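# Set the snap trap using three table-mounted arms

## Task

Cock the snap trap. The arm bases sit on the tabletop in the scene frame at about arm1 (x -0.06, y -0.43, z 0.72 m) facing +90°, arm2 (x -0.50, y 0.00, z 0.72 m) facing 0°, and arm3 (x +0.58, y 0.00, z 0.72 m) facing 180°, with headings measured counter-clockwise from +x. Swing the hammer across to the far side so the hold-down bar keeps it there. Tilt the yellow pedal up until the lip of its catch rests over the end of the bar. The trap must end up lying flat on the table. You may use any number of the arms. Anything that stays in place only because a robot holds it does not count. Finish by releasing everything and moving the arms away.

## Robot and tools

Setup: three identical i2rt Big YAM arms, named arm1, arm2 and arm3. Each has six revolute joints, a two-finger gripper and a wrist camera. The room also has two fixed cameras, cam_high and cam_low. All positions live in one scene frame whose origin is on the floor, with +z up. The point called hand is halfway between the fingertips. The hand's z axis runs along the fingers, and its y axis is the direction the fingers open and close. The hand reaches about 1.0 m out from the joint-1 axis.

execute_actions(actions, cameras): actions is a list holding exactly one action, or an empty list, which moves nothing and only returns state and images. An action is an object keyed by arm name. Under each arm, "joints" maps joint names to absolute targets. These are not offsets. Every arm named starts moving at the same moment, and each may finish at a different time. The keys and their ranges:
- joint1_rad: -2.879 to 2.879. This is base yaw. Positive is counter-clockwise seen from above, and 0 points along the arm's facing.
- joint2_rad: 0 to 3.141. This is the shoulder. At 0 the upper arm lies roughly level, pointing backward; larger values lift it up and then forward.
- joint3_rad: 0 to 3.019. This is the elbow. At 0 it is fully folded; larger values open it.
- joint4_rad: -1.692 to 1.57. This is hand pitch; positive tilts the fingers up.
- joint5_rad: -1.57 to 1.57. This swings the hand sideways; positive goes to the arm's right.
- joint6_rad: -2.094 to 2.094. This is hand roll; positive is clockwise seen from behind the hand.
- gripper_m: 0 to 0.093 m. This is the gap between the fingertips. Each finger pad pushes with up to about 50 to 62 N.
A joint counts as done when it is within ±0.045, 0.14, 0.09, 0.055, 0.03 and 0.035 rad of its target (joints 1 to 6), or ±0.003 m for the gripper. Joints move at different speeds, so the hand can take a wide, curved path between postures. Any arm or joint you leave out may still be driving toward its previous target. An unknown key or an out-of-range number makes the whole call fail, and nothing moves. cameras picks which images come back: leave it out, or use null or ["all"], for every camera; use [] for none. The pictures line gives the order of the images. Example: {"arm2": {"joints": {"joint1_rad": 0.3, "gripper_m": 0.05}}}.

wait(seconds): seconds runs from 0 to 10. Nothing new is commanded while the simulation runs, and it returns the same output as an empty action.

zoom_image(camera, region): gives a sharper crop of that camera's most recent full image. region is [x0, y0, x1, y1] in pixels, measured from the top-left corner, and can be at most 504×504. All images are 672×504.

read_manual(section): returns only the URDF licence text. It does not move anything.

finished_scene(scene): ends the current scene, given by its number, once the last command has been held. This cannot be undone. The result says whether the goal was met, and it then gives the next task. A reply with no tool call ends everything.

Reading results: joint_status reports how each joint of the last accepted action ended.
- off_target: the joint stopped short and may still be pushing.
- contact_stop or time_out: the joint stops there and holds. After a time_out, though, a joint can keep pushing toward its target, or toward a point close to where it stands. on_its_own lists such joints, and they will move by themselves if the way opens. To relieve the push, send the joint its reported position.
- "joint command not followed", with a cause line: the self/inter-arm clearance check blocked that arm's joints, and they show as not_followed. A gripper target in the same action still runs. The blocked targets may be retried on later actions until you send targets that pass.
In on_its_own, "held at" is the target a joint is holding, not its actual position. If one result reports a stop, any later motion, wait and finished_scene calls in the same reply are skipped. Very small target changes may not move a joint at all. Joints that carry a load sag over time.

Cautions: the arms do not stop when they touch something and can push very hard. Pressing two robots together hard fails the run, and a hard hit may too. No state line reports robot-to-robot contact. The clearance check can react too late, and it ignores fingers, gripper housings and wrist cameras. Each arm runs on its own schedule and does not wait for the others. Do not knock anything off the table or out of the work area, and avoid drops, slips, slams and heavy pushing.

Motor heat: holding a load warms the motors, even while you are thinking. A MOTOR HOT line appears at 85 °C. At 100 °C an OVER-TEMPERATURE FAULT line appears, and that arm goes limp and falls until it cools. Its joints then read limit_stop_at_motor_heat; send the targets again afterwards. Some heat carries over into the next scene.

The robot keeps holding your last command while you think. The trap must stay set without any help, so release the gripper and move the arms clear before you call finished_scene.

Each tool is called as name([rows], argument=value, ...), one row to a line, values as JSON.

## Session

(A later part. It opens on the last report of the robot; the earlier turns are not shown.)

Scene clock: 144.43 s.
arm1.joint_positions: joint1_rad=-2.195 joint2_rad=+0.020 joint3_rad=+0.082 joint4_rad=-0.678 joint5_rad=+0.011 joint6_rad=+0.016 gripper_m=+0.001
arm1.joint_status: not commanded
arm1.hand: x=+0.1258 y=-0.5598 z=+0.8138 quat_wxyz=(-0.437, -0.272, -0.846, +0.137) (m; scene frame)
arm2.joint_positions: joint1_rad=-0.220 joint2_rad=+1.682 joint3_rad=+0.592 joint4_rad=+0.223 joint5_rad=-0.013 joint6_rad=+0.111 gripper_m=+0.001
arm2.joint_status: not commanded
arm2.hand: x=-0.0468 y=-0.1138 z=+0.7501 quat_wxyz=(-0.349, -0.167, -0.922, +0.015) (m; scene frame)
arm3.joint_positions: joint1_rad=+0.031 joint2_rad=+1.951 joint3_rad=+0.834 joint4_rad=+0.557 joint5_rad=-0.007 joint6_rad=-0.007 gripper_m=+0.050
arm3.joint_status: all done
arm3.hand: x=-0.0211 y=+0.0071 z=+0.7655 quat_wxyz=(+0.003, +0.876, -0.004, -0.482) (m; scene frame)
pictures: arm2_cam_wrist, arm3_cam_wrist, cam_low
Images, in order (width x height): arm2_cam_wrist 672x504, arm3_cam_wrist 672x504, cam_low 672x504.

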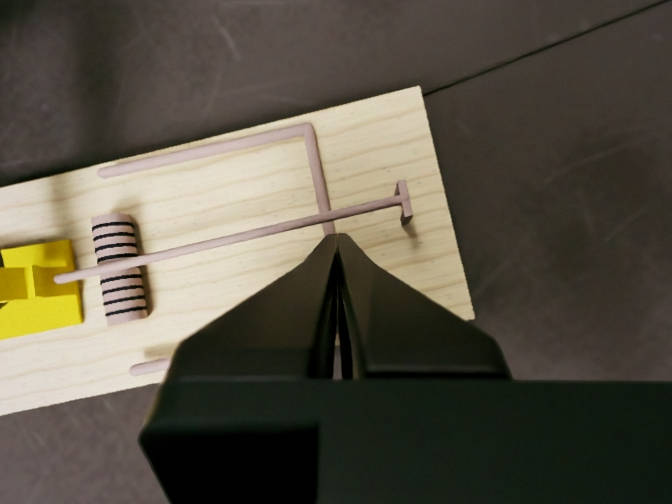

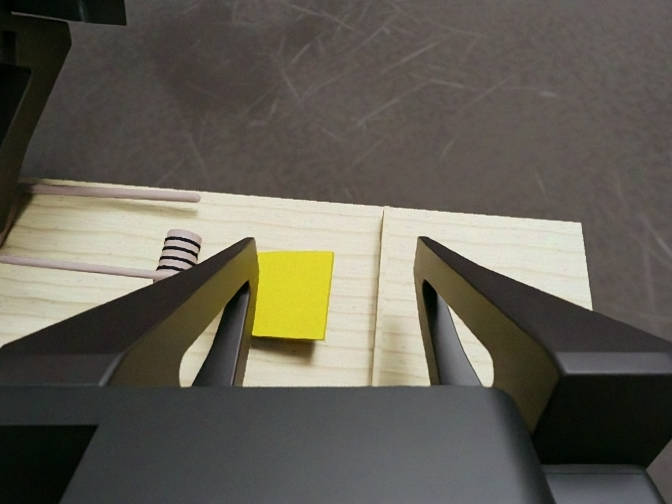

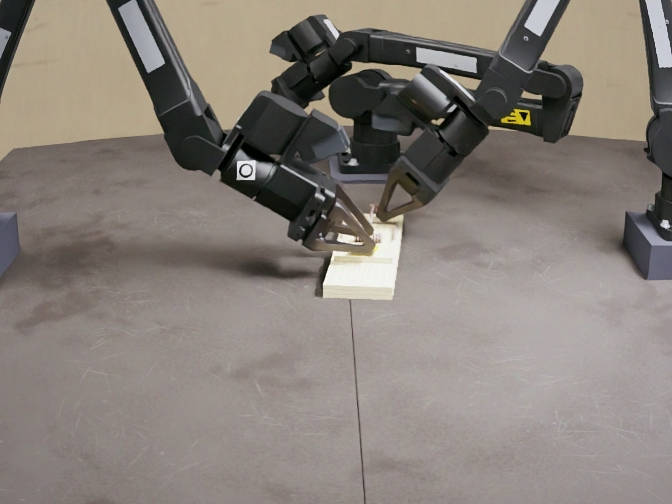

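execute_actions([
  {"arm3":{"joints":{"gripper_m":0.062}}},
], cameras=["arm3_cam_wrist","arm2_cam_wrist"])

zoom_image(camera="arm2_cam_wrist", region=[0,200,160,350])

Scene clock: 145.03 s.
arm1.joint_positions: joint1_rad=-2.195 joint2_rad=+0.020 joint3_rad=+0.082 joint4_rad=-0.678 joint5_rad=+0.011 joint6_rad=+0.016 gripper_m=+0.001
arm1.joint_status: not commanded
arm1.hand: x=+0.1258 y=-0.5598 z=+0.8138 quat_wxyz=(-0.437, -0.272, -0.846, +0.137) (m; scene frame)
arm2.joint_positions: joint1_rad=-0.220 joint2_rad=+1.682 joint3_rad=+0.592 joint4_rad=+0.223 joint5_rad=-0.013 joint6_rad=+0.111 gripper_m=+0.001
arm2.joint_status: not commanded
arm2.hand: x=-0.0468 y=-0.1138 z=+0.7501 quat_wxyz=(-0.349, -0.167, -0.922, +0.015) (m; scene frame)
arm3.joint_positions: joint1_rad=+0.031 joint2_rad=+1.951 joint3_rad=+0.834 joint4_rad=+0.557 joint5_rad=-0.007 joint6_rad=-0.007 gripper_m=+0.062
arm3.joint_status: all done
arm3.hand: x=-0.0211 y=+0.0071 z=+0.7655 quat_wxyz=(+0.003, +0.876, -0.004, -0.482) (m; scene frame)
pictures: arm2_cam_wrist, arm3_cam_wrist
Images, in order (width x height): arm2_cam_wrist 672x504, arm3_cam_wrist 672x504.

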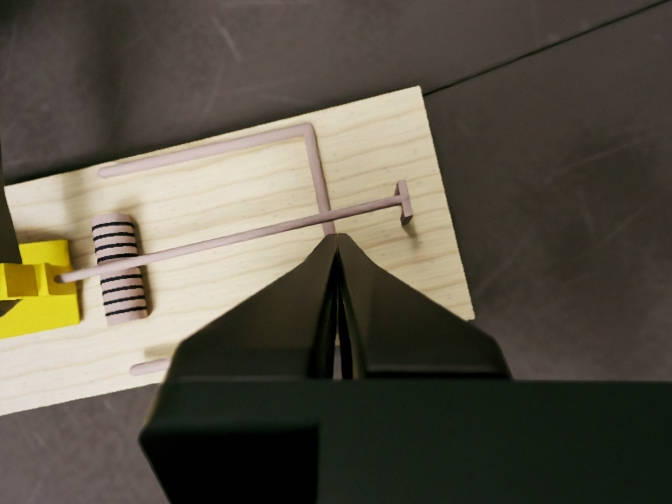

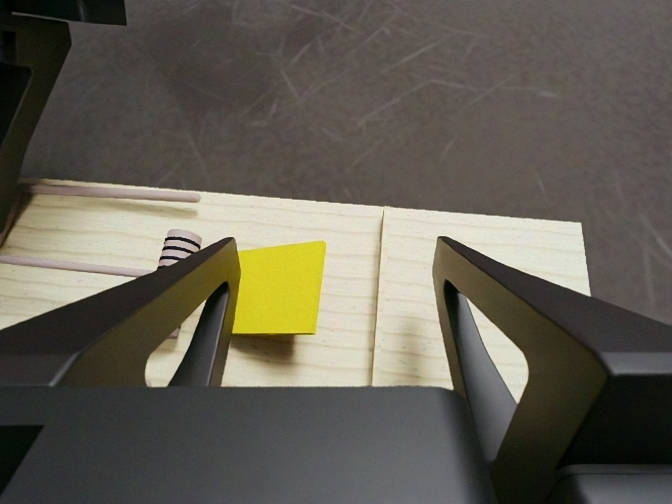

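Region (0, 200, 160, 350) of arm2_cam_wrist's 672x504 image, scaled by 3.150, with more detail than that image has; it fills the top 472 rows of this view, and the rest is white.

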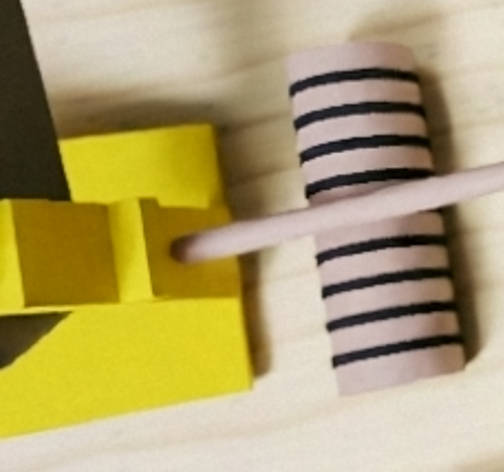

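A bit more, then ease arm2.

execute_actions([
  {"arm3":{"joints":{"gripper_m":0.07}}},
], cameras=["arm2_cam_wrist"])

execute_actions([
  {"arm2":{"joints":{"joint2_rad":1.62}}},
], cameras=["arm3_cam_wrist","arm2_cam_wrist"])

Scene clock: 145.57 s.
arm1.joint_positions: joint1_rad=-2.195 joint2_rad=+0.020 joint3_rad=+0.082 joint4_rad=-0.678 joint5_rad=+0.011 joint6_rad=+0.016 gripper_m=+0.001
arm1.joint_status: not commanded
arm1.hand: x=+0.1258 y=-0.5598 z=+0.8138 quat_wxyz=(-0.437, -0.272, -0.846, +0.137) (m; scene frame)
arm2.joint_positions: joint1_rad=-0.220 joint2_rad=+1.682 joint3_rad=+0.592 joint4_rad=+0.223 joint5_rad=-0.013 joint6_rad=+0.111 gripper_m=+0.001
arm2.joint_status: not commanded
arm2.hand: x=-0.0468 y=-0.1138 z=+0.7501 quat_wxyz=(-0.349, -0.167, -0.922, +0.015) (m; scene frame)
arm3.joint_positions: joint1_rad=+0.030 joint2_rad=+1.951 joint3_rad=+0.834 joint4_rad=+0.557 joint5_rad=-0.004 joint6_rad=-0.007 gripper_m=+0.070
arm3.joint_status: all done
arm3.hand: x=-0.0210 y=+0.0080 z=+0.7655 quat_wxyz=(+0.001, +0.876, -0.005, -0.482) (m; scene frame)
pictures: arm2_cam_wrist
Images, in order (width x height): arm2_cam_wrist 672x504.

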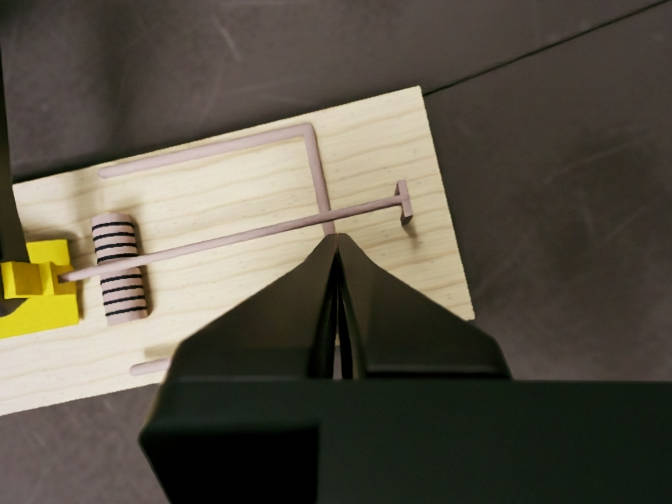

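Scene clock: 146.30 s.
arm1.joint_positions: joint1_rad=-2.195 joint2_rad=+0.020 joint3_rad=+0.082 joint4_rad=-0.678 joint5_rad=+0.011 joint6_rad=+0.016 gripper_m=+0.001
arm1.joint_status: not commanded
arm1.hand: x=+0.1258 y=-0.5598 z=+0.8138 quat_wxyz=(-0.437, -0.272, -0.846, +0.137) (m; scene frame)
arm2.joint_positions: joint1_rad=-0.222 joint2_rad=+1.618 joint3_rad=+0.562 joint4_rad=+0.204 joint5_rad=-0.003 joint6_rad=+0.111 gripper_m=+0.001
arm2.joint_status: all done
arm2.hand: x=-0.0569 y=-0.1137 z=+0.7646 quat_wxyz=(-0.355, -0.169, -0.919, +0.020) (m; scene frame)
arm3.joint_positions: joint1_rad=+0.030 joint2_rad=+1.951 joint3_rad=+0.834 joint4_rad=+0.557 joint5_rad=-0.004 joint6_rad=-0.007 gripper_m=+0.070
arm3.joint_status: not commanded
arm3.hand: x=-0.0210 y=+0.0082 z=+0.7655 quat_wxyz=(+0.001, +0.876, -0.005, -0.482) (m; scene frame)
pictures: arm2_cam_wrist, arm3_cam_wrist
Images, in order (width x height): arm2_cam_wrist 672x504, arm3_cam_wrist 672x504.

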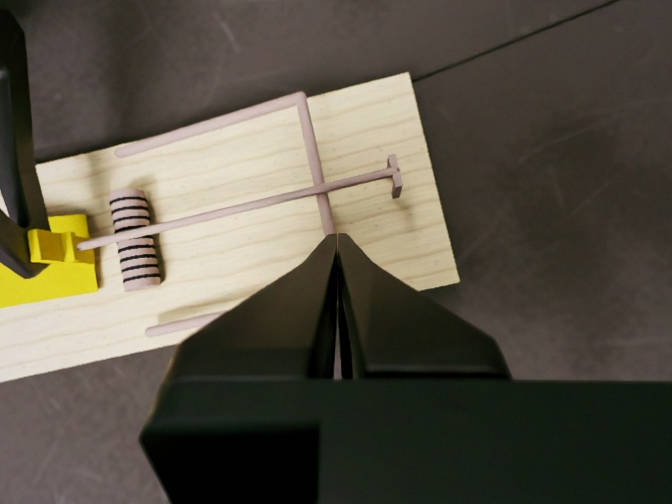

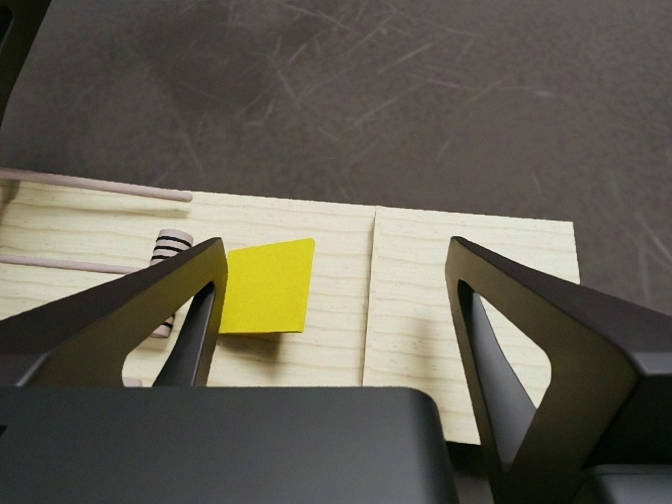

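execute_actions([
  {"arm3":{"joints":{"gripper_m":0.052}}},
], cameras=["arm3_cam_wrist","arm2_cam_wrist"])

Scene clock: 146.87 s.
arm1.joint_positions: joint1_rad=-2.195 joint2_rad=+0.020 joint3_rad=+0.082 joint4_rad=-0.678 joint5_rad=+0.011 joint6_rad=+0.016 gripper_m=+0.001
arm1.joint_status: not commanded
arm1.hand: x=+0.1258 y=-0.5598 z=+0.8138 quat_wxyz=(-0.437, -0.272, -0.846, +0.137) (m; scene frame)
arm2.joint_positions: joint1_rad=-0.222 joint2_rad=+1.618 joint3_rad=+0.562 joint4_rad=+0.204 joint5_rad=-0.003 joint6_rad=+0.111 gripper_m=+0.001
arm2.joint_status: not commanded
arm2.hand: x=-0.0569 y=-0.1137 z=+0.7646 quat_wxyz=(-0.355, -0.169, -0.919, +0.020) (m; scene frame)
arm3.joint_positions: joint1_rad=+0.030 joint2_rad=+1.951 joint3_rad=+0.834 joint4_rad=+0.557 joint5_rad=-0.004 joint6_rad=-0.007 gripper_m=+0.052
arm3.joint_status: all done
arm3.hand: x=-0.0210 y=+0.0082 z=+0.7655 quat_wxyz=(+0.001, +0.876, -0.005, -0.482) (m; scene frame)
pictures: arm2_cam_wrist, arm3_cam_wrist
Images, in order (width x height): arm2_cam_wrist 672x504, arm3_cam_wrist 672x504.

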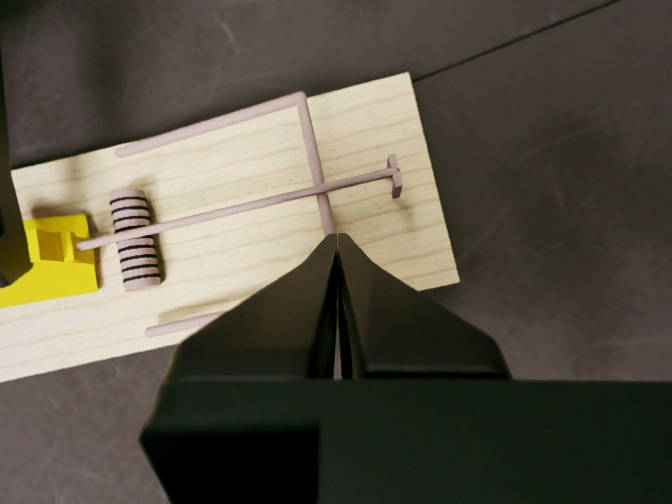

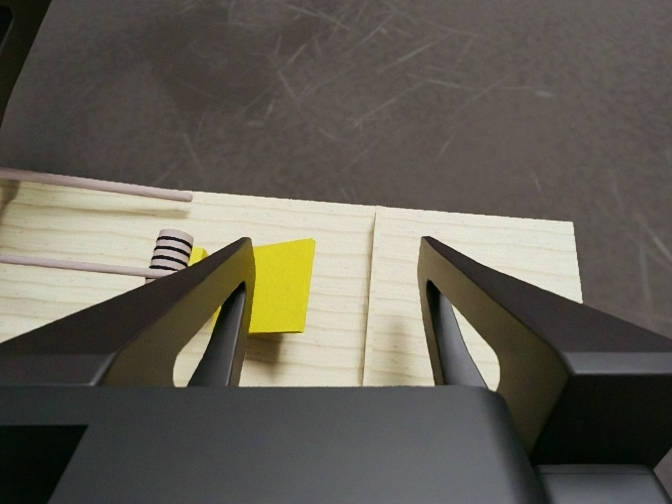

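Holds.

execute_actions([
  {"arm3":{"joints":{"joint2_rad":1.3}},"arm2":{"joints":{"joint2_rad":1.1}}},
], cameras=["cam_low"])

zoom_image(camera="cam_low", region=[310,190,420,310])

finished_scene(scene=1)

Scene clock: 148.57 s.
arm1.joint_positions: joint1_rad=-2.195 joint2_rad=+0.020 joint3_rad=+0.082 joint4_rad=-0.678 joint5_rad=+0.011 joint6_rad=+0.016 gripper_m=+0.001
arm1.joint_status: not commanded
arm1.hand: x=+0.1258 y=-0.5598 z=+0.8138 quat_wxyz=(-0.437, -0.272, -0.846, +0.137) (m; scene frame)
arm2.joint_positions: joint1_rad=-0.222 joint2_rad=+1.098 joint3_rad=+0.536 joint4_rad=+0.186 joint5_rad=-0.003 joint6_rad=+0.111 gripper_m=+0.001
arm2.joint_status: all done
arm2.hand: x=-0.0548 y=-0.1161 z=+0.9816 quat_wxyz=(-0.565, -0.150, -0.811, +0.036) (m; scene frame)
arm3.joint_positions: joint1_rad=+0.030 joint2_rad=+1.286 joint3_rad=+0.834 joint4_rad=+0.565 joint5_rad=-0.004 joint6_rad=-0.007 gripper_m=+0.052
arm3.joint_status: all done
arm3.hand: x=+0.0098 y=+0.0119 z=+1.1563 quat_wxyz=(-0.003, +0.668, -0.005, -0.744) (m; scene frame)
pictures: cam_low
Images, in order (width x height): cam_low 672x504.

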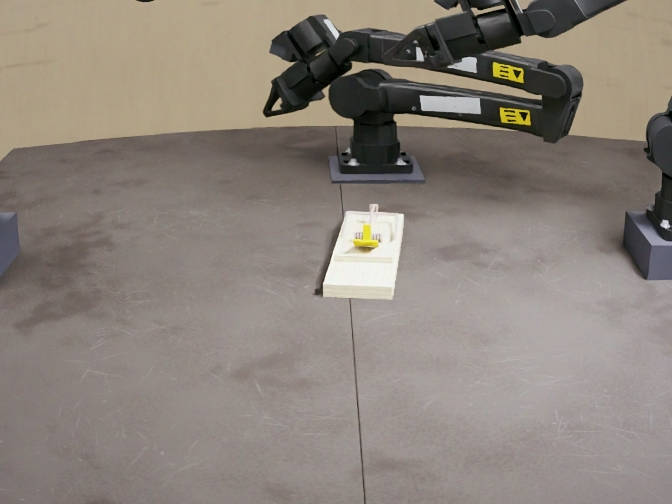

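Region (310, 190, 420, 310) of cam_low's 672x504 image, scaled by 4.200, with more detail than that image has; it fills the left 462 columns of this view, and the rest is white.

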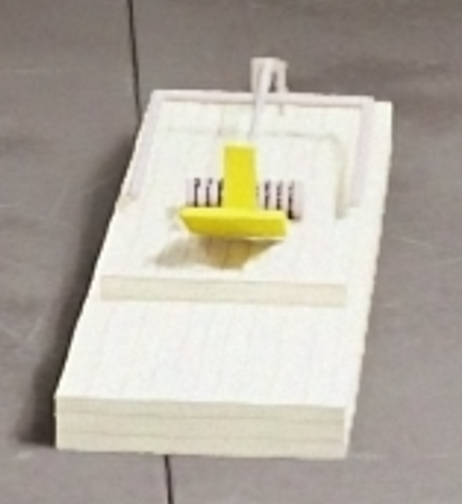

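The scene is finished: the task was done.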